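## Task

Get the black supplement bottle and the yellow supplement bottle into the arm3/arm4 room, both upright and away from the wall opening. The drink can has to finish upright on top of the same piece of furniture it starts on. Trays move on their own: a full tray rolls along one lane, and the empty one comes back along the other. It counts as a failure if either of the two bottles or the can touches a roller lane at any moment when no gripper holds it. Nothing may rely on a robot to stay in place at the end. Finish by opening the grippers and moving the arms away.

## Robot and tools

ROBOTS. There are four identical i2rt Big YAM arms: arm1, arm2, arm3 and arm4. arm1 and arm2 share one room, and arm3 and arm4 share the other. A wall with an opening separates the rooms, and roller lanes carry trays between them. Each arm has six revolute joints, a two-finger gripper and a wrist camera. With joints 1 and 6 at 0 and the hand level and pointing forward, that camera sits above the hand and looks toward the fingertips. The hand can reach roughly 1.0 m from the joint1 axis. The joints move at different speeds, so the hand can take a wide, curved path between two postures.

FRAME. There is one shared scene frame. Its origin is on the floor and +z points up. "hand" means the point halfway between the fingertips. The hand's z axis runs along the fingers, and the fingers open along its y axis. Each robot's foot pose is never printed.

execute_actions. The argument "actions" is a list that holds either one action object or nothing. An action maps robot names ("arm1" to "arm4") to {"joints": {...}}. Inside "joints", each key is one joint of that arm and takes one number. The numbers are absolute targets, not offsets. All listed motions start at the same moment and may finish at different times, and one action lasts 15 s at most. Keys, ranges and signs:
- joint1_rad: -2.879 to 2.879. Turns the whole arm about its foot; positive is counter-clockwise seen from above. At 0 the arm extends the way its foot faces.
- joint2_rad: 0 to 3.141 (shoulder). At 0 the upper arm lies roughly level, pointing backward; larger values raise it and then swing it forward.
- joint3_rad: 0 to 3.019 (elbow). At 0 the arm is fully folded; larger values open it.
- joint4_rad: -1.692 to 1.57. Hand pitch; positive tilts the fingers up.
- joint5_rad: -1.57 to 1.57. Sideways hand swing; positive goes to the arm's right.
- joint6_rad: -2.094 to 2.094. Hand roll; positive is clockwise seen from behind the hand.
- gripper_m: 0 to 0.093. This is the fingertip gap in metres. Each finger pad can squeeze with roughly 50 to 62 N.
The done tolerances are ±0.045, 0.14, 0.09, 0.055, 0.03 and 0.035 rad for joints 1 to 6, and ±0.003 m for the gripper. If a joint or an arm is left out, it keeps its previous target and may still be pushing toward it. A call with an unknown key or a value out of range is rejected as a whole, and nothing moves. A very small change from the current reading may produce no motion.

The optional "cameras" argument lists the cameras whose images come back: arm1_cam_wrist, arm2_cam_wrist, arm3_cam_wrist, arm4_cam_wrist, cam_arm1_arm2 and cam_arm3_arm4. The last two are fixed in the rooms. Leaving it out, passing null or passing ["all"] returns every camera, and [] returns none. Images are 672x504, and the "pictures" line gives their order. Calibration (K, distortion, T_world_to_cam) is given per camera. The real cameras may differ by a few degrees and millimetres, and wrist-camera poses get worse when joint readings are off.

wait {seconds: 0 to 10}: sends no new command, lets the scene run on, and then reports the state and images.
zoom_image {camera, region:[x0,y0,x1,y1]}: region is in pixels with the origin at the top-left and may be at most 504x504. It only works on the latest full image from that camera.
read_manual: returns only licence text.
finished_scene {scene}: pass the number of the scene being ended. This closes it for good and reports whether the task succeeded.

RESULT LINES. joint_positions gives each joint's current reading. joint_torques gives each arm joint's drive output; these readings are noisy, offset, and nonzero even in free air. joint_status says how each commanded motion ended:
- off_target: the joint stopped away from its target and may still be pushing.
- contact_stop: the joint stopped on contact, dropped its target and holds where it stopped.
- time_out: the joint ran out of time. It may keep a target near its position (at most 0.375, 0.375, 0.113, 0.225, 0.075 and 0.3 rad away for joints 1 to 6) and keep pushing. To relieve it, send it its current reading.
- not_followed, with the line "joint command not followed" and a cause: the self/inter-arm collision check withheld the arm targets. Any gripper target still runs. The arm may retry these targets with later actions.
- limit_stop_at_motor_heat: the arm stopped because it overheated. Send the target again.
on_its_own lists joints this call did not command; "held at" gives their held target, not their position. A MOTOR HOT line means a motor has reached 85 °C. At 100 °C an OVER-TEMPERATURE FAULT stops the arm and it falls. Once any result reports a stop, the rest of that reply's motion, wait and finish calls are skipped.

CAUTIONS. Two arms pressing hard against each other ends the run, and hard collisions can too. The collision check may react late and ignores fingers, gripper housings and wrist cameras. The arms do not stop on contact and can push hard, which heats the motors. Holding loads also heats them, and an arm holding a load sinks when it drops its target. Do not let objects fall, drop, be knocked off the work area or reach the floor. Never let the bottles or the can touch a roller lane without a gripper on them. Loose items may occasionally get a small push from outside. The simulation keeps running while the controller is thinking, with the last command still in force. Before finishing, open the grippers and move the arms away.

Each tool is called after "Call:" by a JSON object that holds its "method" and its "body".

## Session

Call:
{"method": "execute_actions", "body": {"actions": []}}

Scene clock: 0.00 s.
Joint torques (N m, as the arm reports them, + toward a larger angle): no reading
arm1.joint_positions: joint1_rad=-0.112 joint2_rad=+0.538 joint3_rad=+1.521 joint4_rad=-1.208 joint5_rad=-0.228 joint6_rad=+0.560 gripper_m=+0.094
arm1.joint_status: not commanded
arm1.hand: x=-1.1493 y=-0.4129 z=+1.5084 quat_wxyz=(-0.267, +0.394, -0.676, -0.562) (m; scene frame)
arm2.joint_positions: joint1_rad=+0.046 joint2_rad=+0.577 joint3_rad=+1.415 joint4_rad=-1.469 joint5_rad=-0.230 joint6_rad=-0.327 gripper_m=+0.095
arm2.joint_status: not commanded
arm2.hand: x=-1.5542 y=+0.1835 z=+1.4510 quat_wxyz=(-0.455, +0.216, -0.863, -0.033) (m; scene frame)
arm3.joint_positions: joint1_rad=+0.312 joint2_rad=+0.508 joint3_rad=+1.509 joint4_rad=-1.421 joint5_rad=+0.259 joint6_rad=-0.224 gripper_m=+0.094
arm3.joint_status: not commanded
arm3.hand: x=+1.1738 y=-0.4443 z=+1.5261 quat_wxyz=(-0.448, +0.679, -0.485, -0.320) (m; scene frame)
arm4.joint_positions: joint1_rad=+0.042 joint2_rad=+0.365 joint3_rad=+1.452 joint4_rad=-1.512 joint5_rad=-0.307 joint6_rad=-0.358 gripper_m=+0.094
arm4.joint_status: not commanded
arm4.hand: x=+1.6665 y=+0.0720 z=+1.4483 quat_wxyz=(-0.053, -0.791, -0.262, +0.550) (m; scene frame)
pictures: arm1_cam_wrist, arm2_cam_wrist, arm3_cam_wrist, arm4_cam_wrist, cam_arm1_arm2, cam_arm3_arm4
camera_calibration (this result's frames):
arm1_cam_wrist: T_world_to_cam=[[0.828973, -0.04934, -0.557108, 1.77815], [-0.394469, -0.75772, -0.51986, 0.0212029], [-0.396482, 0.650712, -0.647593, 0.915323], [0, 0, 0, 1]] pos_world=[-1.10276, -0.491812, 1.5944]
arm2_cam_wrist: T_world_to_cam=[[0.397238, -0.90592, 0.146669, 0.569097], [-0.854502, -0.42341, -0.300916, -0.809299], [0.334706, -0.00579338, -0.942305, 2.01229], [0, 0, 0, 1]] pos_world=[-1.59114, 0.184549, 1.56919]
arm3_cam_wrist: T_world_to_cam=[[0.944053, 0.134396, 0.301167, -1.50295], [0.271133, -0.836172, -0.476763, 0.044133], [0.187752, 0.531746, -0.82583, 1.39868], [0, 0, 0, 1]] pos_world=[1.14429, -0.504849, 1.62875]
arm4_cam_wrist: T_world_to_cam=[[-0.477247, 0.853622, 0.208724, 0.429655], [0.697084, 0.512366, -0.501552, -0.465215], [-0.535079, -0.0938655, -0.839571, 2.24169], [0, 0, 0, 1]] pos_world=[1.72883, 0.0820156, 1.55905]
Images, in order (width x height): arm1_cam_wrist 672x504, arm2_cam_wrist 672x504, arm3_cam_wrist 672x504, arm4_cam_wrist 672x504, cam_arm1_arm2 672x504, cam_arm3_arm4 672x504.

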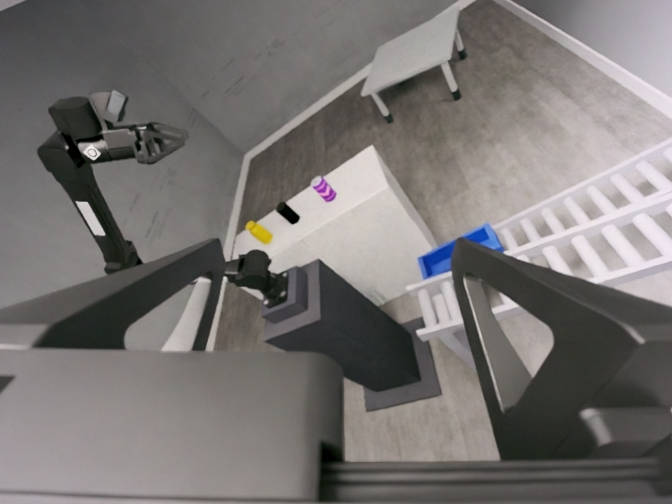

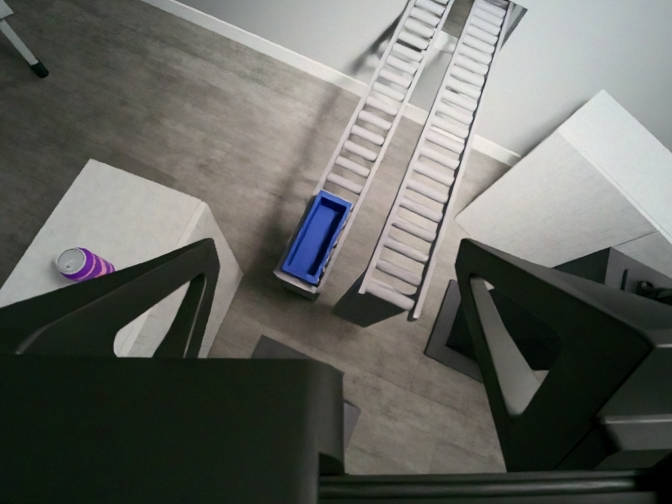

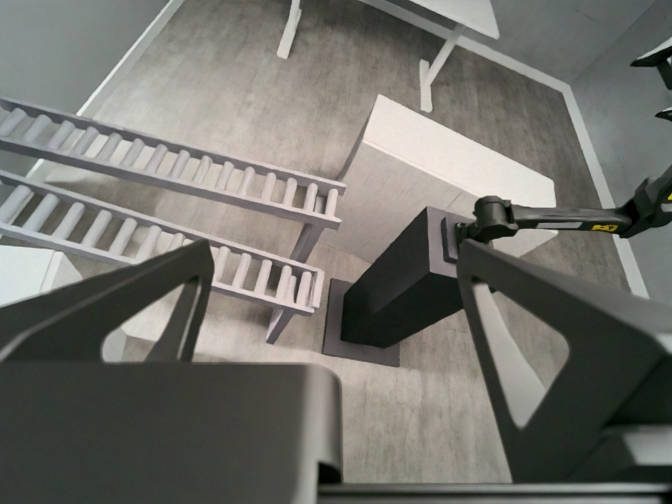

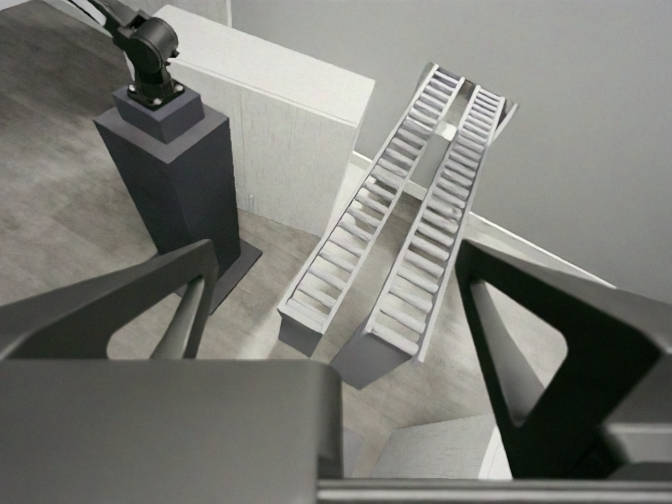

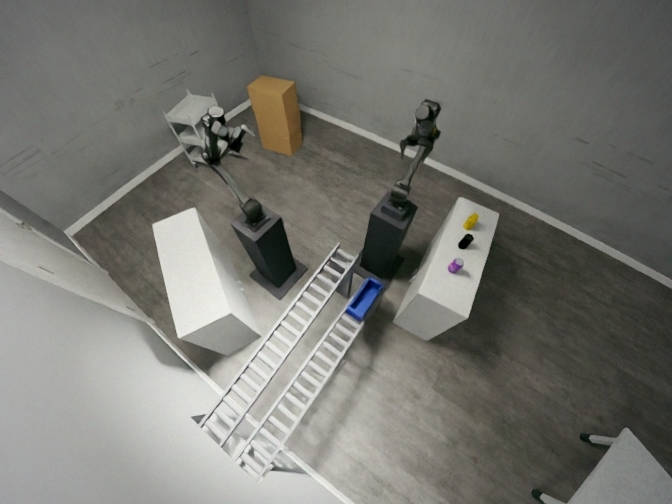

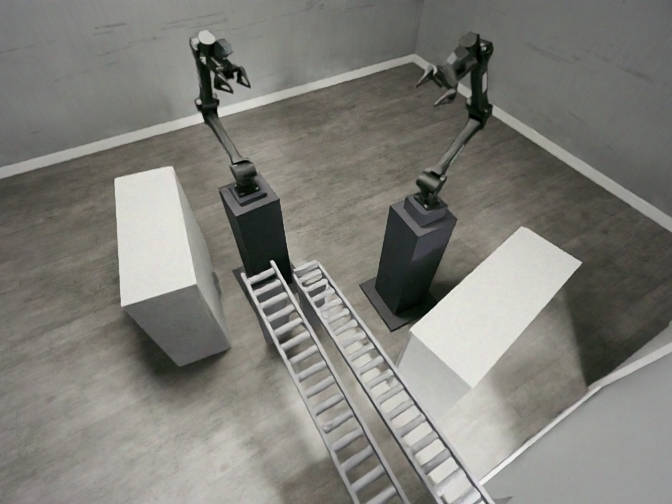

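Call:
{"method": "zoom_image", "body": {"camera": "cam_arm1_arm2", "region": [320, 180, 520, 350]}}

Call:
{"method": "zoom_image", "body": {"camera": "arm2_cam_wrist", "region": [250, 160, 470, 340]}}

Call:
{"method": "zoom_image", "body": {"camera": "arm1_cam_wrist", "region": [220, 130, 420, 290]}}

Region (320, 180, 520, 350) of cam_arm1_arm2's 672x504 image, scaled by 2.520, with more detail than that image has; it fills the top 428 rows of this view, and the rest is white.

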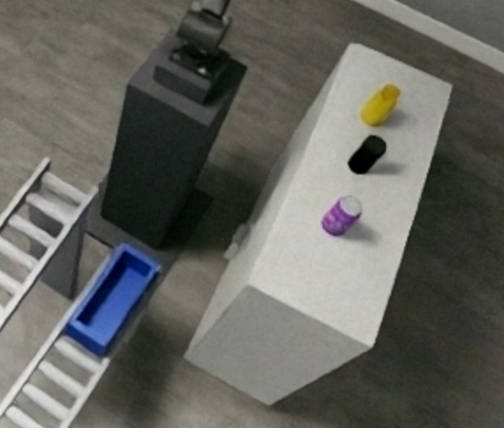

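Region (250, 160, 470, 340) of arm2_cam_wrist's 672x504 image, scaled by 2.291, with more detail than that image has; it fills the top 412 rows of this view, and the rest is white.

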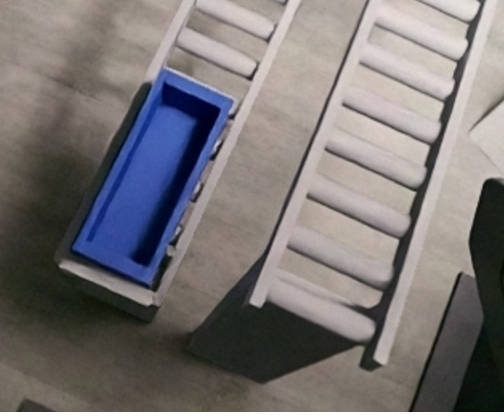

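Region (220, 130, 420, 290) of arm1_cam_wrist's 672x504 image, scaled by 2.520, with more detail than that image has; it fills the top 403 rows of this view, and the rest is white.

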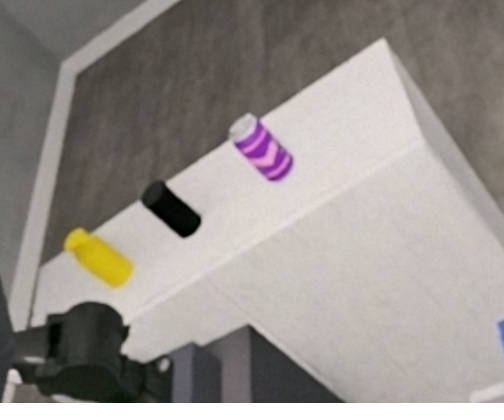

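Call:
{"method": "execute_actions", "body": {"actions": [{"arm1": {"joints": {"joint1_rad": -0.183, "joint2_rad": 1.95, "joint3_rad": 0.894, "joint4_rad": 0.26, "joint5_rad": 0.0, "joint6_rad": 1.57, "gripper_m": 0.0}}, "arm2": {"joints": {"joint1_rad": 0.335, "joint2_rad": 2.375, "joint3_rad": 1.363, "joint4_rad": -0.45, "joint5_rad": 0.028, "joint6_rad": 0.32, "gripper_m": 0.045}}}], "cameras": ["arm1_cam_wrist", "arm2_cam_wrist", "cam_arm1_arm2"]}}

Scene clock: 105.00 s.
Joint torques (N m, as the arm reports them, + toward a larger angle): arm1=[ -0.31 -16.12   4.87   1.73   0.18   0.08] | arm2=[  0.36 -16.63   6.53   0.46   0.18   0.16] | arm3=[-0.33  5.28  9.39  2.23  0.04 -0.01] | arm4=[ 1.7   8.35  5.87  1.69 -0.12 -0.09]
arm1.joint_positions: joint1_rad=-0.178 joint2_rad=+1.942 joint3_rad=+0.896 joint4_rad=+0.240 joint5_rad=-0.003 joint6_rad=+1.557 gripper_m=+0.000
arm1.joint_status: all done
arm1.hand: x=-1.0050 y=-0.0295 z=+0.8112 quat_wxyz=(-0.047, -0.089, -0.924, -0.368) (m; scene frame)
arm2.joint_positions: joint1_rad=+0.326 joint2_rad=+2.394 joint3_rad=+1.355 joint4_rad=-0.461 joint5_rad=+0.025 joint6_rad=+0.311 gripper_m=+0.045
arm2.joint_status: all done
arm2.hand: x=-1.2205 y=+0.2984 z=+0.6753 quat_wxyz=(-0.034, +0.005, -0.999, +0.007) (m; scene frame)
arm3.joint_positions: joint1_rad=+0.312 joint2_rad=+0.508 joint3_rad=+1.509 joint4_rad=-1.421 joint5_rad=+0.259 joint6_rad=-0.224 gripper_m=+0.094
arm3.joint_status: not commanded
arm3.hand: x=+1.1738 y=-0.4443 z=+1.5261 quat_wxyz=(-0.448, +0.679, -0.485, -0.320) (m; scene frame)
arm4.joint_positions: joint1_rad=+0.042 joint2_rad=+0.365 joint3_rad=+1.452 joint4_rad=-1.512 joint5_rad=-0.307 joint6_rad=-0.358 gripper_m=+0.094
arm4.joint_status: not commanded
arm4.hand: x=+1.6665 y=+0.0720 z=+1.4483 quat_wxyz=(-0.053, -0.791, -0.262, +0.550) (m; scene frame)
pictures: arm1_cam_wrist, arm2_cam_wrist, cam_arm1_arm2
camera_calibration (this result's frames):
arm1_cam_wrist: T_world_to_cam=[[-0.135544, -0.704805, -0.696332, 0.413287], [-0.883527, -0.232051, 0.406857, -1.22152], [-0.448339, 0.670375, -0.591261, 0.174265], [0, 0, 0, 1]] pos_world=[-0.945101, -0.108992, 0.887806]
arm2_cam_wrist: T_world_to_cam=[[0.011249, -0.99965, 0.0239629, 0.294057], [-0.844597, 0.00332983, 0.535393, -1.38891], [-0.535285, -0.0262616, -0.844263, 0.0483559], [0, 0, 0, 1]] pos_world=[-1.15049, 0.299849, 0.77739]
Images, in order (width x height): arm1_cam_wrist 672x504, arm2_cam_wrist 672x504, cam_arm1_arm2 672x504.

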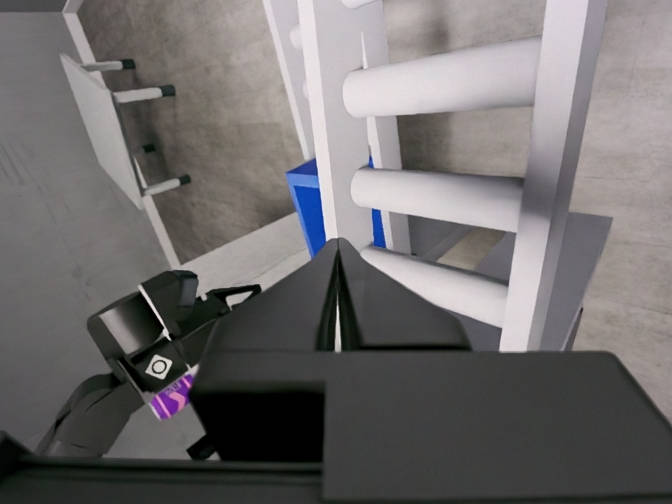

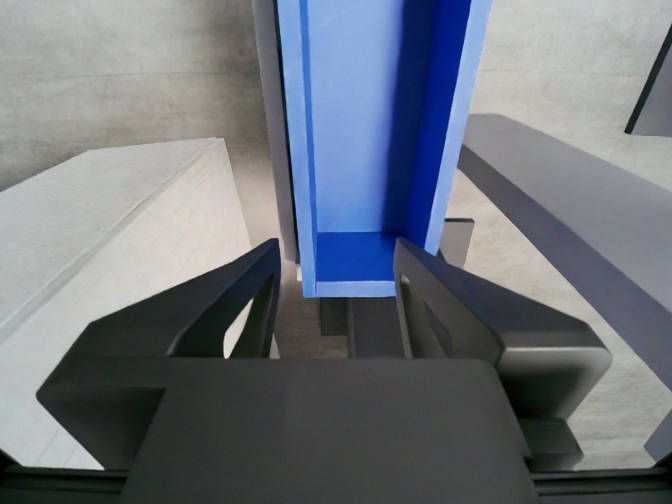

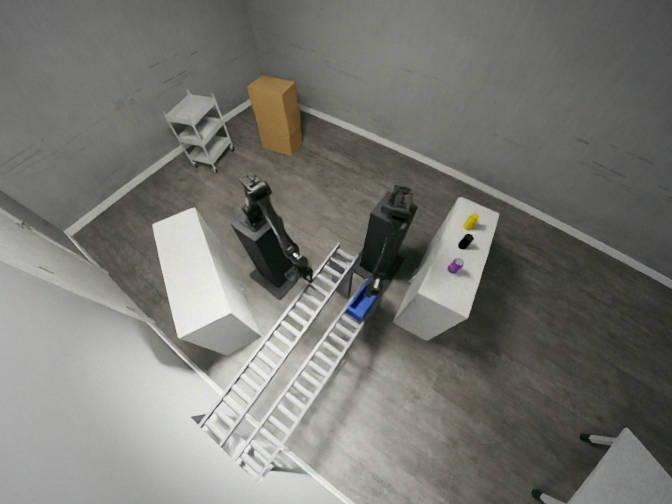

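Call:
{"method": "zoom_image", "body": {"camera": "arm1_cam_wrist", "region": [280, 60, 620, 340]}}

Region (280, 60, 620, 340) of arm1_cam_wrist's 672x504 image, scaled by 1.482, with more detail than that image has; it fills the top 415 rows of this view, and the rest is white.

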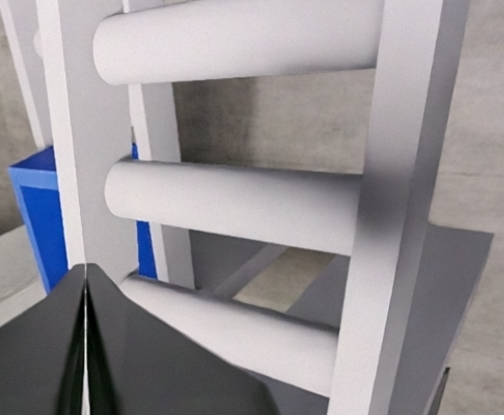

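Call:
{"method": "execute_actions", "body": {"actions": [{"arm1": {"joints": {"joint2_rad": 2.10, "joint3_rad": 0.92, "joint4_rad": 0.41}}, "arm2": {"joints": {"joint1_rad": 0.372, "joint2_rad": 2.70, "joint3_rad": 1.585, "joint4_rad": -0.315, "joint6_rad": 0.36, "gripper_m": 0.06}}}], "cameras": ["arm1_cam_wrist", "arm2_cam_wrist"]}}

Scene clock: 155.07 s.
Joint torques (N m, as the arm reports them, + toward a larger angle): arm1=[ -0.2  -17.37   5.52   1.77   0.17   0.06] | arm2=[  0.08 -16.82   6.05   0.32   0.14   0.19] | arm3=[-0.52  5.71  9.29  2.2   0.03 -0.02] | arm4=[ 1.67  8.31  5.86  1.69 -0.13 -0.09]
arm1.joint_positions: joint1_rad=-0.178 joint2_rad=+2.102 joint3_rad=+0.897 joint4_rad=+0.390 joint5_rad=-0.003 joint6_rad=+1.558 gripper_m=+0.000
arm1.joint_status: all done
arm1.hand: x=-1.0056 y=-0.0366 z=+0.7475 quat_wxyz=(-0.047, -0.090, -0.926, -0.364) (m; scene frame)
arm2.joint_positions: joint1_rad=+0.367 joint2_rad=+2.717 joint3_rad=+1.573 joint4_rad=-0.318 joint5_rad=+0.026 joint6_rad=+0.351 gripper_m=+0.060
arm2.joint_status: all done
arm2.hand: x=-1.2074 y=+0.3264 z=+0.5436 quat_wxyz=(-0.052, +0.005, -0.999, -0.001) (m; scene frame)
arm3.joint_positions: joint1_rad=+0.312 joint2_rad=+0.508 joint3_rad=+1.509 joint4_rad=-1.421 joint5_rad=+0.259 joint6_rad=-0.224 gripper_m=+0.094
arm3.joint_status: not commanded
arm3.hand: x=+1.1738 y=-0.4443 z=+1.5261 quat_wxyz=(-0.448, +0.679, -0.485, -0.320) (m; scene frame)
arm4.joint_positions: joint1_rad=+0.042 joint2_rad=+0.365 joint3_rad=+1.452 joint4_rad=-1.512 joint5_rad=-0.307 joint6_rad=-0.358 gripper_m=+0.094
arm4.joint_status: not commanded
arm4.hand: x=+1.6665 y=+0.0720 z=+1.4483 quat_wxyz=(-0.053, -0.791, -0.262, +0.550) (m; scene frame)
pictures: arm1_cam_wrist, arm2_cam_wrist
camera_calibration (this result's frames):
arm1_cam_wrist: T_world_to_cam=[[-0.137724, -0.710832, -0.689746, 0.356459], [-0.882683, -0.227837, 0.41105, -1.19997], [-0.449337, 0.665439, -0.59606, 0.143515], [0, 0, 0, 1]] pos_world=[-0.945611, -0.115515, 0.824656]
arm2_cam_wrist: T_world_to_cam=[[0.0118647, -0.999894, 0.00842406, 0.334379], [-0.863459, -0.00599638, 0.504384, -1.31029], [-0.50428, -0.0132582, -0.863439, -0.0114438], [0, 0, 0, 1]] pos_world=[-1.14112, 0.326334, 0.648192]
Images, in order (width x height): arm1_cam_wrist 672x504, arm2_cam_wrist 672x504.

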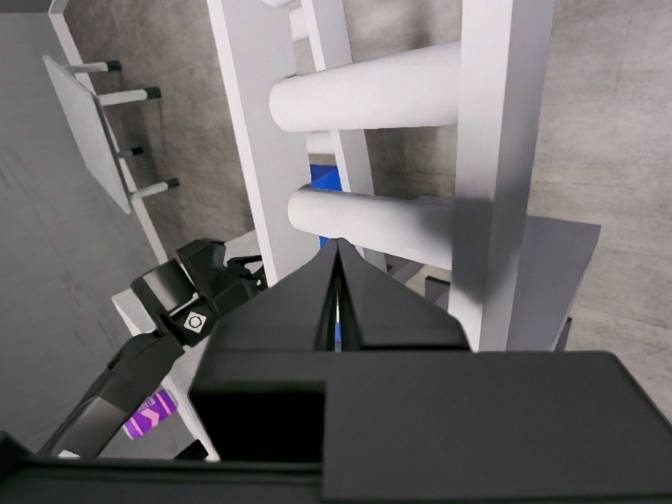

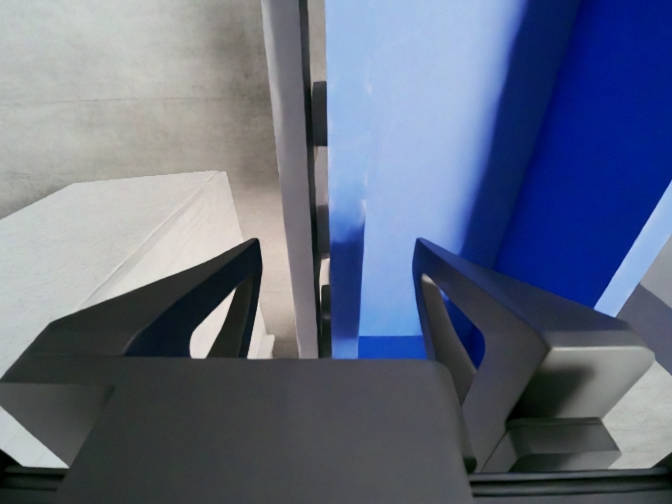

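Call:
{"method": "execute_actions", "body": {"actions": [{"arm2": {"joints": {"joint2_rad": 2.752, "joint4_rad": -0.275, "gripper_m": 0.04}}}], "cameras": ["arm2_cam_wrist"]}}

Scene clock: 171.73 s.
Joint torques (N m, as the arm reports them, + toward a larger angle): arm1=[ -0.24 -17.49   5.51   1.77   0.17   0.07] | arm2=[  0.28 -16.21   5.66   0.67   0.15   0.15] | arm3=[-0.85  5.65  9.35  2.28  0.03 -0.01] | arm4=[ 1.68  8.47  5.88  1.68 -0.13 -0.09]
arm1.joint_positions: joint1_rad=-0.178 joint2_rad=+2.102 joint3_rad=+0.897 joint4_rad=+0.390 joint5_rad=-0.003 joint6_rad=+1.558 gripper_m=+0.000
arm1.joint_status: not commanded
arm1.hand: x=-1.0056 y=-0.0366 z=+0.7475 quat_wxyz=(-0.047, -0.090, -0.926, -0.364) (m; scene frame)
arm2.joint_positions: joint1_rad=+0.367 joint2_rad=+2.752 joint3_rad=+1.573 joint4_rad=-0.286 joint5_rad=+0.026 joint6_rad=+0.351 gripper_m=+0.040
arm2.joint_status: all done
arm2.hand: x=-1.2166 y=+0.3228 z=+0.5255 quat_wxyz=(-0.050, +0.006, -0.999, +0.000) (m; scene frame)
arm3.joint_positions: joint1_rad=+0.312 joint2_rad=+0.508 joint3_rad=+1.509 joint4_rad=-1.421 joint5_rad=+0.259 joint6_rad=-0.224 gripper_m=+0.094
arm3.joint_status: not commanded
arm3.hand: x=+1.1738 y=-0.4443 z=+1.5261 quat_wxyz=(-0.448, +0.679, -0.485, -0.320) (m; scene frame)
arm4.joint_positions: joint1_rad=+0.042 joint2_rad=+0.365 joint3_rad=+1.452 joint4_rad=-1.512 joint5_rad=-0.307 joint6_rad=-0.358 gripper_m=+0.094
arm4.joint_status: not commanded
arm4.hand: x=+1.6665 y=+0.0720 z=+1.4483 quat_wxyz=(-0.053, -0.791, -0.262, +0.550) (m; scene frame)
pictures: arm2_cam_wrist
camera_calibration (this result's frames):
arm2_cam_wrist: T_world_to_cam=[[0.0118623, -0.999886, 0.0093421, 0.330489], [-0.862197, -0.00549606, 0.506543, -1.3089], [-0.506434, -0.0140635, -0.862164, -0.0347281], [0, 0, 0, 1]] pos_world=[-1.15004, 0.322769, 0.629986]
Images, in order (width x height): arm2_cam_wrist 672x504.

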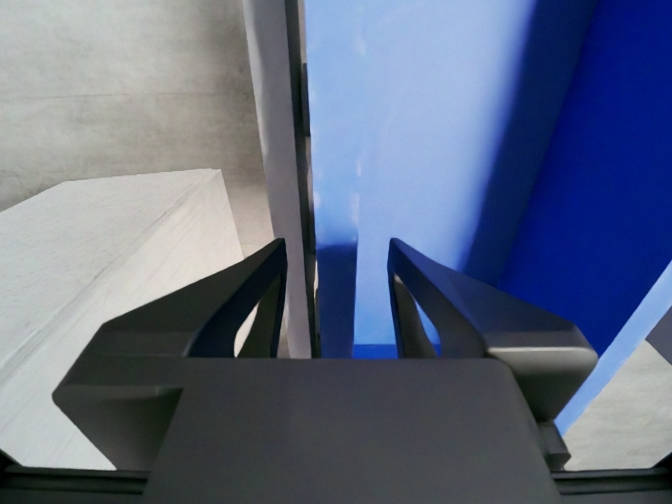

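Call:
{"method": "execute_actions", "body": {"actions": [{"arm2": {"joints": {"gripper_m": 0.0}}}], "cameras": []}}

Scene clock: 174.37 s.
Joint torques (N m, as the arm reports them, + toward a larger angle): arm1=[ -0.19 -17.5    5.49   1.8    0.17   0.07] | arm2=[  0.24 -15.46   5.58   0.36   0.12   0.16] | arm3=[-0.42  5.39  9.42  2.2   0.04 -0.03] | arm4=[ 1.62  8.24  5.83  1.7  -0.12 -0.08]
arm1.joint_positions: joint1_rad=-0.178 joint2_rad=+2.102 joint3_rad=+0.897 joint4_rad=+0.390 joint5_rad=-0.003 joint6_rad=+1.558 gripper_m=+0.000
arm1.joint_status: not commanded
arm1.hand: x=-1.0056 y=-0.0366 z=+0.7475 quat_wxyz=(-0.047, -0.090, -0.926, -0.364) (m; scene frame)
arm2.joint_positions: joint1_rad=+0.367 joint2_rad=+2.752 joint3_rad=+1.573 joint4_rad=-0.284 joint5_rad=+0.026 joint6_rad=+0.351 gripper_m=+0.011
arm2.joint_status: gripper_m off_target (ended at +0.011, target +0.000)
arm2.hand: x=-1.2161 y=+0.3229 z=+0.5256 quat_wxyz=(-0.051, +0.005, -0.999, +0.000) (m; scene frame)
arm3.joint_positions: joint1_rad=+0.312 joint2_rad=+0.508 joint3_rad=+1.509 joint4_rad=-1.421 joint5_rad=+0.259 joint6_rad=-0.224 gripper_m=+0.094
arm3.joint_status: not commanded
arm3.hand: x=+1.1738 y=-0.4443 z=+1.5261 quat_wxyz=(-0.448, +0.679, -0.485, -0.320) (m; scene frame)
arm4.joint_positions: joint1_rad=+0.042 joint2_rad=+0.365 joint3_rad=+1.452 joint4_rad=-1.512 joint5_rad=-0.307 joint6_rad=-0.358 gripper_m=+0.094
arm4.joint_status: not commanded
arm4.hand: x=+1.6665 y=+0.0720 z=+1.4483 quat_wxyz=(-0.053, -0.791, -0.262, +0.550) (m; scene frame)
pictures: none
No camera images: the call's "cameras" was empty. Leave "cameras" out to get every camera's image.

Call:
{"method": "execute_actions", "body": {"actions": [{"arm2": {"joints": {"joint2_rad": 2.075}}}], "cameras": []}}

Call:
{"method": "execute_actions", "body": {"actions": [{"arm2": {"joints": {"joint1_rad": -0.125, "joint3_rad": 1.39, "joint4_rad": -0.97, "joint5_rad": 0.013, "joint6_rad": -0.14}}}], "cameras": ["arm1_cam_wrist", "arm2_cam_wrist", "cam_arm1_arm2"]}}

Scene clock: 211.57 s.
Joint torques (N m, as the arm reports them, + toward a larger angle): arm1=[ -0.28 -17.37   5.46   1.73   0.17   0.06] | arm2=[  0.16 -20.04  11.54   1.47   0.11   0.05] | arm3=[-0.5   5.43  9.44  2.16  0.01 -0.03] | arm4=[ 1.61  8.32  5.83  1.66 -0.12 -0.09]
arm1.joint_positions: joint1_rad=-0.178 joint2_rad=+2.102 joint3_rad=+0.897 joint4_rad=+0.390 joint5_rad=-0.003 joint6_rad=+1.558 gripper_m=+0.000
arm1.joint_status: not commanded
arm1.hand: x=-1.0056 y=-0.0366 z=+0.7475 quat_wxyz=(-0.047, -0.090, -0.926, -0.364) (m; scene frame)
arm2.joint_positions: joint1_rad=+0.367 joint2_rad=+2.119 joint3_rad=+1.566 joint4_rad=-0.283 joint5_rad=+0.026 joint6_rad=+0.360 gripper_m=+0.011
arm2.joint_status: all done
arm2.hand: x=-1.0290 y=+0.3980 z=+0.9446 quat_wxyz=(-0.337, -0.002, -0.935, -0.110) (m; scene frame)
arm3.joint_positions: joint1_rad=+0.312 joint2_rad=+0.508 joint3_rad=+1.509 joint4_rad=-1.421 joint5_rad=+0.259 joint6_rad=-0.224 gripper_m=+0.094
arm3.joint_status: not commanded
arm3.hand: x=+1.1738 y=-0.4443 z=+1.5261 quat_wxyz=(-0.448, +0.679, -0.485, -0.320) (m; scene frame)
arm4.joint_positions: joint1_rad=+0.042 joint2_rad=+0.365 joint3_rad=+1.452 joint4_rad=-1.512 joint5_rad=-0.307 joint6_rad=-0.358 gripper_m=+0.094
arm4.joint_status: not commanded
arm4.hand: x=+1.6665 y=+0.0720 z=+1.4483 quat_wxyz=(-0.053, -0.791, -0.262, +0.550) (m; scene frame)
pictures: none
No camera images: the call's "cameras" was empty. Leave "cameras" out to get every camera's image.

Scene clock: 212.90 s.
Joint torques (N m, as the arm reports them, + toward a larger angle): arm1=[ -0.08 -17.72   5.72   1.71   0.17   0.08] | arm2=[  0.05 -16.53   8.29  -0.29   0.2    0.17] | arm3=[-0.26  5.35  9.38  2.23  0.02 -0.03] | arm4=[ 1.63  8.38  5.88  1.69 -0.13 -0.09]
arm1.joint_positions: joint1_rad=-0.179 joint2_rad=+2.106 joint3_rad=+0.892 joint4_rad=+0.391 joint5_rad=-0.003 joint6_rad=+1.557 gripper_m=+0.000
arm1.joint_status: not commanded
arm1.hand: x=-1.0061 y=-0.0400 z=+0.7441 quat_wxyz=(-0.046, -0.090, -0.927, -0.360) (m; scene frame)
arm2.joint_positions: joint1_rad=-0.124 joint2_rad=+2.101 joint3_rad=+1.384 joint4_rad=-0.961 joint5_rad=+0.007 joint6_rad=-0.150 gripper_m=+0.011
arm2.joint_status: all done
arm2.hand: x=-1.2201 y=+0.0594 z=+0.8418 quat_wxyz=(+0.058, +0.011, -0.998, +0.002) (m; scene frame)
arm3.joint_positions: joint1_rad=+0.312 joint2_rad=+0.508 joint3_rad=+1.509 joint4_rad=-1.421 joint5_rad=+0.259 joint6_rad=-0.224 gripper_m=+0.094
arm3.joint_status: not commanded
arm3.hand: x=+1.1738 y=-0.4443 z=+1.5261 quat_wxyz=(-0.448, +0.679, -0.485, -0.320) (m; scene frame)
arm4.joint_positions: joint1_rad=+0.042 joint2_rad=+0.365 joint3_rad=+1.452 joint4_rad=-1.512 joint5_rad=-0.307 joint6_rad=-0.358 gripper_m=+0.094
arm4.joint_status: not commanded
arm4.hand: x=+1.6665 y=+0.0720 z=+1.4483 quat_wxyz=(-0.053, -0.791, -0.262, +0.550) (m; scene frame)
pictures: arm1_cam_wrist, arm2_cam_wrist, cam_arm1_arm2
camera_calibration (this result's frames):
arm1_cam_wrist: T_world_to_cam=[[-0.138434, -0.71604, -0.684195, 0.346586], [-0.882209, -0.22478, 0.41374, -1.20115], [-0.450048, 0.660879, -0.600579, 0.145999], [0, 0, 0, 1]] pos_world=[-0.945981, -0.118313, 0.821781]
arm2_cam_wrist: T_world_to_cam=[[0.0247533, -0.999616, 0.0124167, 0.0773733], [-0.733332, -0.00971528, 0.679802, -1.46192], [-0.67942, -0.0259329, -0.733291, -0.0863817], [0, 0, 0, 1]] pos_world=[-1.13268, 0.0609005, 0.929512]
Images, in order (width x height): arm1_cam_wrist 672x504, arm2_cam_wrist 672x504, cam_arm1_arm2 672x504.

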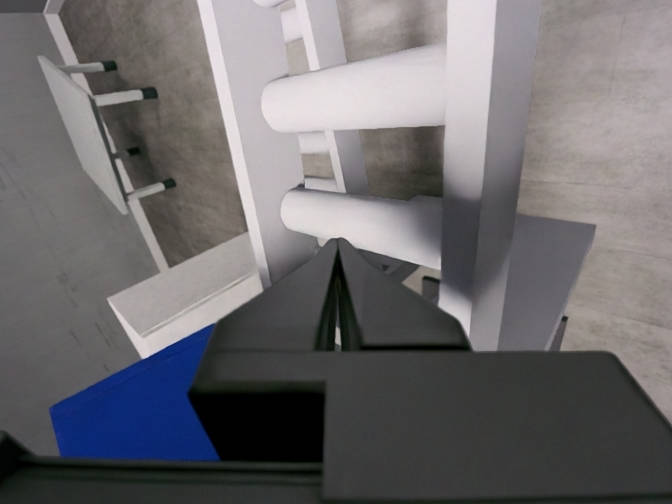

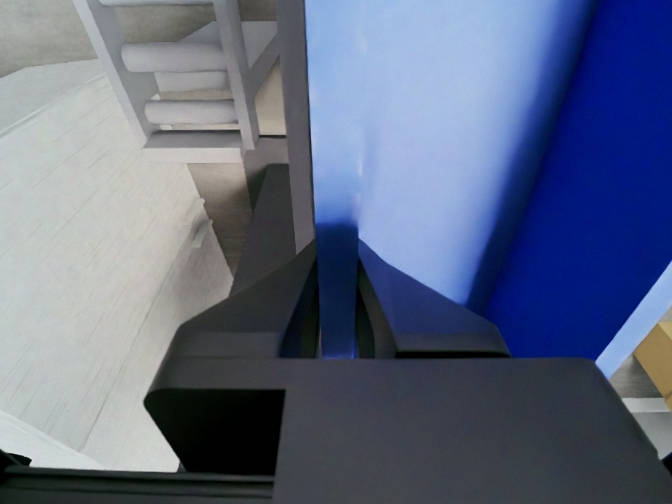

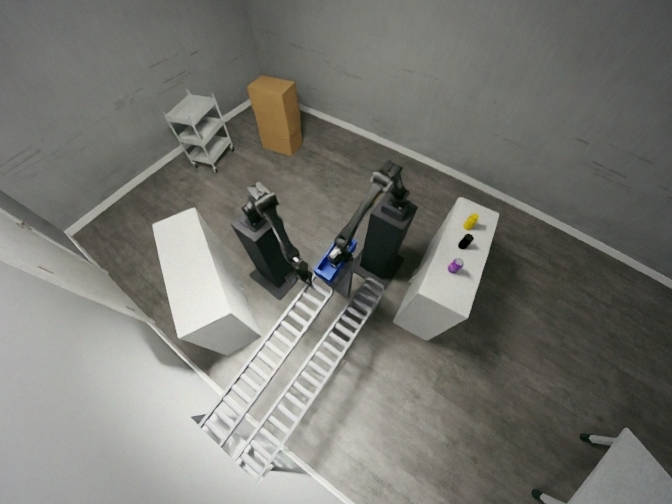

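Call:
{"method": "execute_actions", "body": {"actions": [{"arm2": {"joints": {"joint2_rad": 2.205, "joint4_rad": -0.82, "joint6_rad": -0.13}}}], "cameras": ["arm1_cam_wrist", "arm2_cam_wrist"]}}

Scene clock: 226.30 s.
Joint torques (N m, as the arm reports them, + toward a larger angle): arm1=[ -0.12 -17.63   5.76   1.69   0.18   0.08] | arm2=[ -1.04 -16.46   7.42   0.07   0.21   0.19] | arm3=[-0.53  5.32  9.41  2.24  0.02 -0.02] | arm4=[ 1.62  8.35  5.87  1.67 -0.13 -0.09]
arm1.joint_positions: joint1_rad=-0.179 joint2_rad=+2.106 joint3_rad=+0.892 joint4_rad=+0.391 joint5_rad=-0.003 joint6_rad=+1.557 gripper_m=+0.000
arm1.joint_status: not commanded
arm1.hand: x=-1.0061 y=-0.0400 z=+0.7441 quat_wxyz=(-0.046, -0.090, -0.927, -0.360) (m; scene frame)
arm2.joint_positions: joint1_rad=-0.124 joint2_rad=+2.239 joint3_rad=+1.381 joint4_rad=-0.827 joint5_rad=+0.008 joint6_rad=-0.141 gripper_m=+0.011
arm2.joint_status: all done
arm2.hand: x=-1.2224 y=+0.0585 z=+0.7671 quat_wxyz=(+0.061, +0.006, -0.998, +0.003) (m; scene frame)
arm3.joint_positions: joint1_rad=+0.312 joint2_rad=+0.508 joint3_rad=+1.509 joint4_rad=-1.421 joint5_rad=+0.259 joint6_rad=-0.224 gripper_m=+0.094
arm3.joint_status: not commanded
arm3.hand: x=+1.1738 y=-0.4443 z=+1.5261 quat_wxyz=(-0.448, +0.679, -0.485, -0.320) (m; scene frame)
arm4.joint_positions: joint1_rad=+0.042 joint2_rad=+0.365 joint3_rad=+1.452 joint4_rad=-1.512 joint5_rad=-0.307 joint6_rad=-0.358 gripper_m=+0.094
arm4.joint_status: not commanded
arm4.hand: x=+1.6665 y=+0.0720 z=+1.4483 quat_wxyz=(-0.053, -0.791, -0.262, +0.550) (m; scene frame)
pictures: arm1_cam_wrist, arm2_cam_wrist
camera_calibration (this result's frames):
arm1_cam_wrist: T_world_to_cam=[[-0.138434, -0.71604, -0.684195, 0.346586], [-0.882209, -0.22478, 0.41374, -1.20115], [-0.450048, 0.660879, -0.600579, 0.145999], [0, 0, 0, 1]] pos_world=[-0.945981, -0.118313, 0.821781]
arm2_cam_wrist: T_world_to_cam=[[0.0157964, -0.999782, 0.0136681, 0.0655566], [-0.728936, -0.00215813, 0.684578, -1.41162], [-0.684399, -0.020777, -0.728811, -0.152633], [0, 0, 0, 1]] pos_world=[-1.13448, 0.0593246, 0.854225]
Images, in order (width x height): arm1_cam_wrist 672x504, arm2_cam_wrist 672x504.

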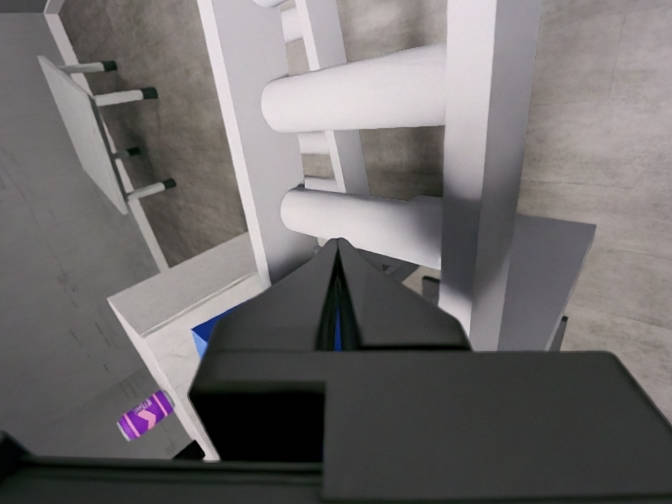

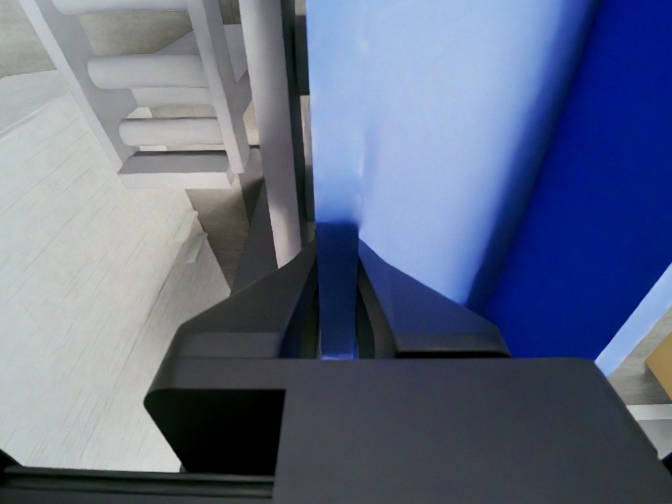

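Call:
{"method": "execute_actions", "body": {"actions": [{"arm2": {"joints": {"joint2_rad": 2.253, "joint4_rad": -0.785}}}], "cameras": ["arm2_cam_wrist"]}}

Scene clock: 233.07 s.
Joint torques (N m, as the arm reports them, + toward a larger angle): arm1=[ -0.32 -17.68   5.75   1.71   0.18   0.08] | arm2=[  0.14 -14.69   7.59   0.01   0.16   0.16] | arm3=[-0.37  5.25  9.46  2.27  0.05 -0.03] | arm4=[ 1.77  8.55  5.85  1.66 -0.13 -0.08]
arm1.joint_positions: joint1_rad=-0.179 joint2_rad=+2.106 joint3_rad=+0.892 joint4_rad=+0.391 joint5_rad=-0.003 joint6_rad=+1.557 gripper_m=+0.000
arm1.joint_status: not commanded
arm1.hand: x=-1.0061 y=-0.0400 z=+0.7441 quat_wxyz=(-0.046, -0.090, -0.927, -0.360) (m; scene frame)
arm2.joint_positions: joint1_rad=-0.124 joint2_rad=+2.253 joint3_rad=+1.381 joint4_rad=-0.790 joint5_rad=+0.008 joint6_rad=-0.140 gripper_m=+0.011
arm2.joint_status: all done
arm2.hand: x=-1.2175 y=+0.0578 z=+0.7589 quat_wxyz=(+0.050, +0.006, -0.999, +0.004) (m; scene frame)
arm3.joint_positions: joint1_rad=+0.312 joint2_rad=+0.508 joint3_rad=+1.509 joint4_rad=-1.421 joint5_rad=+0.259 joint6_rad=-0.224 gripper_m=+0.094
arm3.joint_status: not commanded
arm3.hand: x=+1.1738 y=-0.4443 z=+1.5261 quat_wxyz=(-0.448, +0.679, -0.485, -0.320) (m; scene frame)
arm4.joint_positions: joint1_rad=+0.042 joint2_rad=+0.365 joint3_rad=+1.452 joint4_rad=-1.512 joint5_rad=-0.307 joint6_rad=-0.358 gripper_m=+0.094
arm4.joint_status: not commanded
arm4.hand: x=+1.6665 y=+0.0720 z=+1.4483 quat_wxyz=(-0.053, -0.791, -0.262, +0.550) (m; scene frame)
pictures: arm2_cam_wrist
camera_calibration (this result's frames):
arm2_cam_wrist: T_world_to_cam=[[0.0149971, -0.999743, 0.017017, 0.0613251], [-0.744292, 0.000202719, 0.667855, -1.40853], [-0.667686, -0.0226814, -0.744097, -0.123169], [0, 0, 0, 1]] pos_world=[-1.13151, 0.0588012, 0.847999]
Images, in order (width x height): arm2_cam_wrist 672x504.

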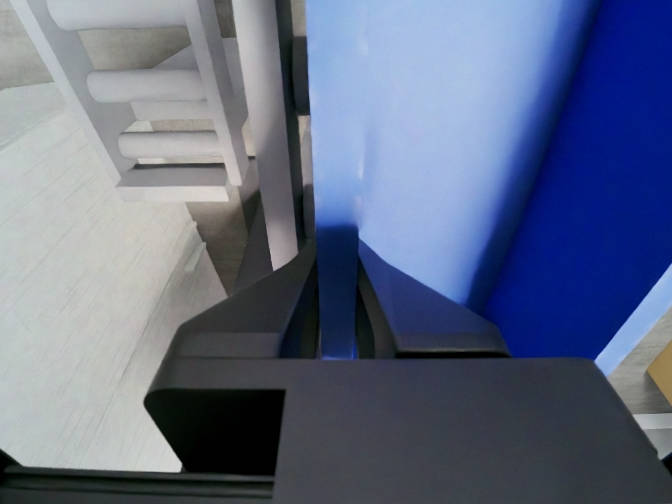

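Call:
{"method": "execute_actions", "body": {"actions": [{"arm1": {"joints": {"joint2_rad": 2.165, "joint3_rad": 0.99}}}], "cameras": []}}

Call:
{"method": "execute_actions", "body": {"actions": [{"arm2": {"joints": {"gripper_m": 0.035}}}], "cameras": ["arm1_cam_wrist", "arm2_cam_wrist"]}}

Scene clock: 242.60 s.
Joint torques (N m, as the arm reports them, + toward a larger angle): arm1=[ -0.23 -16.22   5.59   1.72   0.17   0.07] | arm2=[ -0.27 -14.87   7.48   0.12   0.11   0.16] | arm3=[-0.49  5.21  9.37  2.22  0.03 -0.03] | arm4=[ 1.8   8.42  5.84  1.69 -0.13 -0.1 ]
arm1.joint_positions: joint1_rad=-0.179 joint2_rad=+2.139 joint3_rad=+0.968 joint4_rad=+0.392 joint5_rad=-0.002 joint6_rad=+1.557 gripper_m=+0.000
arm1.joint_status: all done
arm1.hand: x=-0.9992 y=-0.0081 z=+0.7489 quat_wxyz=(-0.049, -0.089, -0.919, -0.381) (m; scene frame)
arm2.joint_positions: joint1_rad=-0.124 joint2_rad=+2.253 joint3_rad=+1.381 joint4_rad=-0.790 joint5_rad=+0.008 joint6_rad=-0.140 gripper_m=+0.011
arm2.joint_status: not commanded
arm2.hand: x=-1.2175 y=+0.0578 z=+0.7589 quat_wxyz=(+0.050, +0.006, -0.999, +0.004) (m; scene frame)
arm3.joint_positions: joint1_rad=+0.312 joint2_rad=+0.508 joint3_rad=+1.509 joint4_rad=-1.421 joint5_rad=+0.259 joint6_rad=-0.224 gripper_m=+0.094
arm3.joint_status: not commanded
arm3.hand: x=+1.1738 y=-0.4443 z=+1.5261 quat_wxyz=(-0.448, +0.679, -0.485, -0.320) (m; scene frame)
arm4.joint_positions: joint1_rad=+0.042 joint2_rad=+0.365 joint3_rad=+1.452 joint4_rad=-1.512 joint5_rad=-0.307 joint6_rad=-0.358 gripper_m=+0.094
arm4.joint_status: not commanded
arm4.hand: x=+1.6665 y=+0.0720 z=+1.4483 quat_wxyz=(-0.053, -0.791, -0.262, +0.550) (m; scene frame)
pictures: none
No camera images: the call's "cameras" was empty. Leave "cameras" out to get every camera's image.

Scene clock: 243.13 s.
Joint torques (N m, as the arm reports them, + toward a larger angle): arm1=[ -0.28 -16.25   5.67   1.69   0.16   0.07] | arm2=[ -0.14 -14.71   7.36   0.08   0.05   0.19] | arm3=[-0.57  5.28  9.44  2.25  0.05 -0.02] | arm4=[ 1.72  8.44  5.83  1.69 -0.14 -0.08]
arm1.joint_positions: joint1_rad=-0.179 joint2_rad=+2.139 joint3_rad=+0.968 joint4_rad=+0.392 joint5_rad=-0.002 joint6_rad=+1.557 gripper_m=+0.000
arm1.joint_status: not commanded
arm1.hand: x=-0.9992 y=-0.0081 z=+0.7489 quat_wxyz=(-0.049, -0.089, -0.919, -0.381) (m; scene frame)
arm2.joint_positions: joint1_rad=-0.124 joint2_rad=+2.253 joint3_rad=+1.381 joint4_rad=-0.790 joint5_rad=+0.010 joint6_rad=-0.140 gripper_m=+0.035
arm2.joint_status: all done
arm2.hand: x=-1.2175 y=+0.0576 z=+0.7589 quat_wxyz=(+0.050, +0.006, -0.999, +0.005) (m; scene frame)
arm3.joint_positions: joint1_rad=+0.312 joint2_rad=+0.508 joint3_rad=+1.509 joint4_rad=-1.421 joint5_rad=+0.259 joint6_rad=-0.224 gripper_m=+0.094
arm3.joint_status: not commanded
arm3.hand: x=+1.1738 y=-0.4443 z=+1.5261 quat_wxyz=(-0.448, +0.679, -0.485, -0.320) (m; scene frame)
arm4.joint_positions: joint1_rad=+0.042 joint2_rad=+0.365 joint3_rad=+1.452 joint4_rad=-1.512 joint5_rad=-0.307 joint6_rad=-0.358 gripper_m=+0.094
arm4.joint_status: not commanded
arm4.hand: x=+1.6665 y=+0.0720 z=+1.4483 quat_wxyz=(-0.053, -0.791, -0.262, +0.550) (m; scene frame)
pictures: arm1_cam_wrist, arm2_cam_wrist
camera_calibration (this result's frames):
arm1_cam_wrist: T_world_to_cam=[[-0.131801, -0.685775, -0.71578, 0.404225], [-0.885993, -0.242344, 0.395329, -1.18002], [-0.444572, 0.686282, -0.575651, 0.117953], [0, 0, 0, 1]] pos_world=[-0.93977, -0.0897122, 0.82373]
arm2_cam_wrist: T_world_to_cam=[[0.0147311, -0.999726, 0.0181819, 0.0599216], [-0.744196, 0.00118228, 0.66796, -1.40857], [-0.667799, -0.0233706, -0.743975, -0.123377], [0, 0, 0, 1]] pos_world=[-1.13152, 0.0586871, 0.84799]
Images, in order (width x height): arm1_cam_wrist 672x504, arm2_cam_wrist 672x504.

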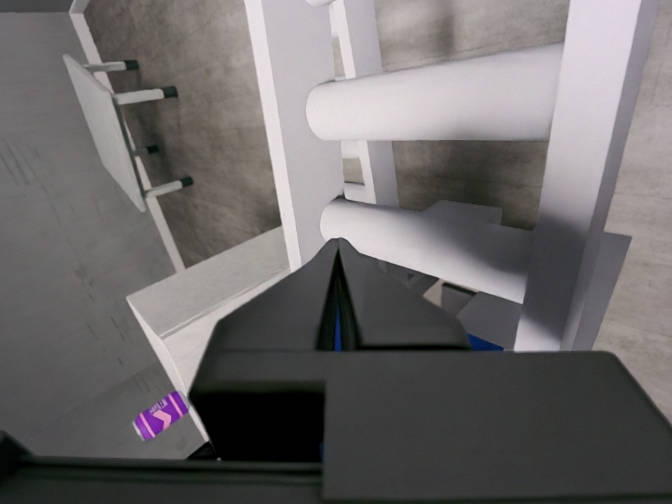

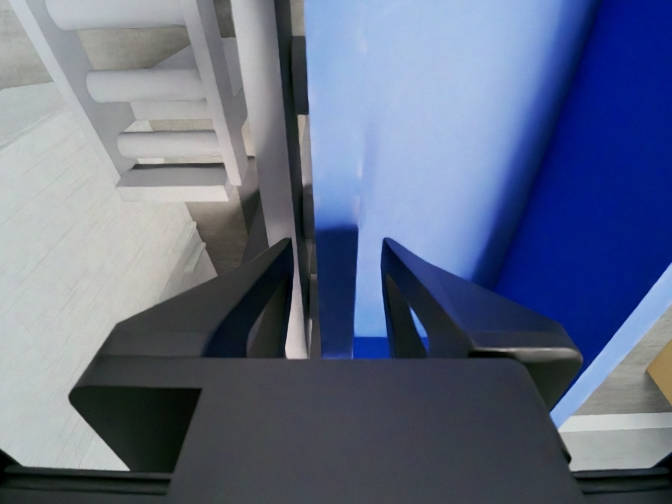

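Call:
{"method": "execute_actions", "body": {"actions": [], "cameras": ["arm1_cam_wrist", "arm2_cam_wrist"]}}

Scene clock: 245.30 s.
Joint torques (N m, as the arm reports them, + toward a larger angle): arm1=[ -0.18 -16.13   5.7    1.72   0.17   0.08] | arm2=[ -0.51 -14.55   7.49   0.07   0.1    0.17] | arm3=[-0.64  5.    9.37  2.17  0.01 -0.03] | arm4=[ 1.72  8.52  5.85  1.7  -0.13 -0.08]
arm1.joint_positions: joint1_rad=-0.179 joint2_rad=+2.139 joint3_rad=+0.968 joint4_rad=+0.392 joint5_rad=-0.002 joint6_rad=+1.557 gripper_m=+0.000
arm1.joint_status: not commanded
arm1.hand: x=-0.9992 y=-0.0081 z=+0.7489 quat_wxyz=(-0.049, -0.089, -0.919, -0.381) (m; scene frame)
arm2.joint_positions: joint1_rad=-0.124 joint2_rad=+2.253 joint3_rad=+1.381 joint4_rad=-0.790 joint5_rad=+0.010 joint6_rad=-0.140 gripper_m=+0.035
arm2.joint_status: all done
arm2.hand: x=-1.2175 y=+0.0576 z=+0.7589 quat_wxyz=(+0.050, +0.006, -0.999, +0.005) (m; scene frame)
arm3.joint_positions: joint1_rad=+0.312 joint2_rad=+0.508 joint3_rad=+1.509 joint4_rad=-1.421 joint5_rad=+0.259 joint6_rad=-0.224 gripper_m=+0.094
arm3.joint_status: not commanded
arm3.hand: x=+1.1738 y=-0.4443 z=+1.5261 quat_wxyz=(-0.448, +0.679, -0.485, -0.320) (m; scene frame)
arm4.joint_positions: joint1_rad=+0.042 joint2_rad=+0.365 joint3_rad=+1.452 joint4_rad=-1.512 joint5_rad=-0.307 joint6_rad=-0.358 gripper_m=+0.094
arm4.joint_status: not commanded
arm4.hand: x=+1.6665 y=+0.0720 z=+1.4483 quat_wxyz=(-0.053, -0.791, -0.262, +0.550) (m; scene frame)
pictures: arm1_cam_wrist, arm2_cam_wrist
camera_calibration (this result's frames):
arm1_cam_wrist: T_world_to_cam=[[-0.131801, -0.685775, -0.71578, 0.404225], [-0.885993, -0.242344, 0.395329, -1.18002], [-0.444572, 0.686282, -0.575651, 0.117953], [0, 0, 0, 1]] pos_world=[-0.93977, -0.0897122, 0.82373]
arm2_cam_wrist: T_world_to_cam=[[0.0147311, -0.999726, 0.0181819, 0.0599216], [-0.744196, 0.00118228, 0.66796, -1.40857], [-0.667799, -0.0233706, -0.743975, -0.123377], [0, 0, 0, 1]] pos_world=[-1.13152, 0.0586871, 0.84799]
Images, in order (width x height): arm1_cam_wrist 672x504, arm2_cam_wrist 672x504.

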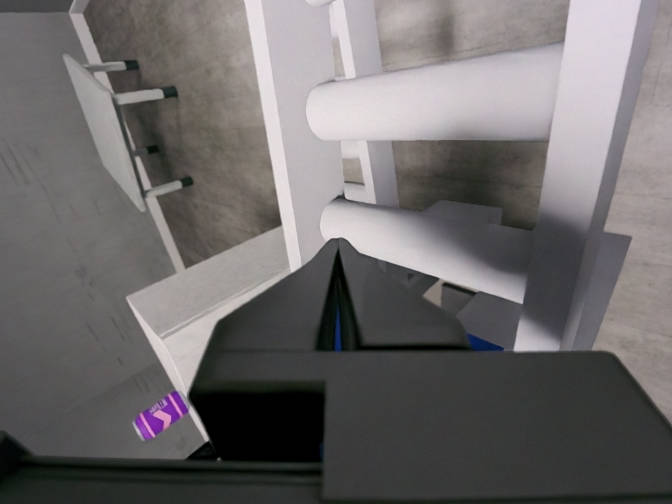

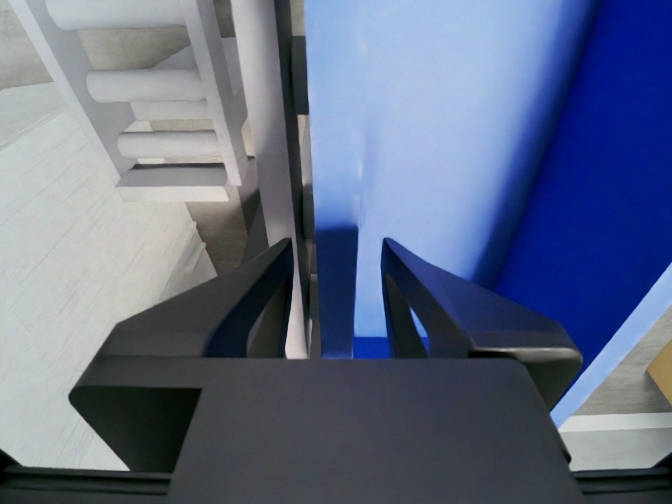

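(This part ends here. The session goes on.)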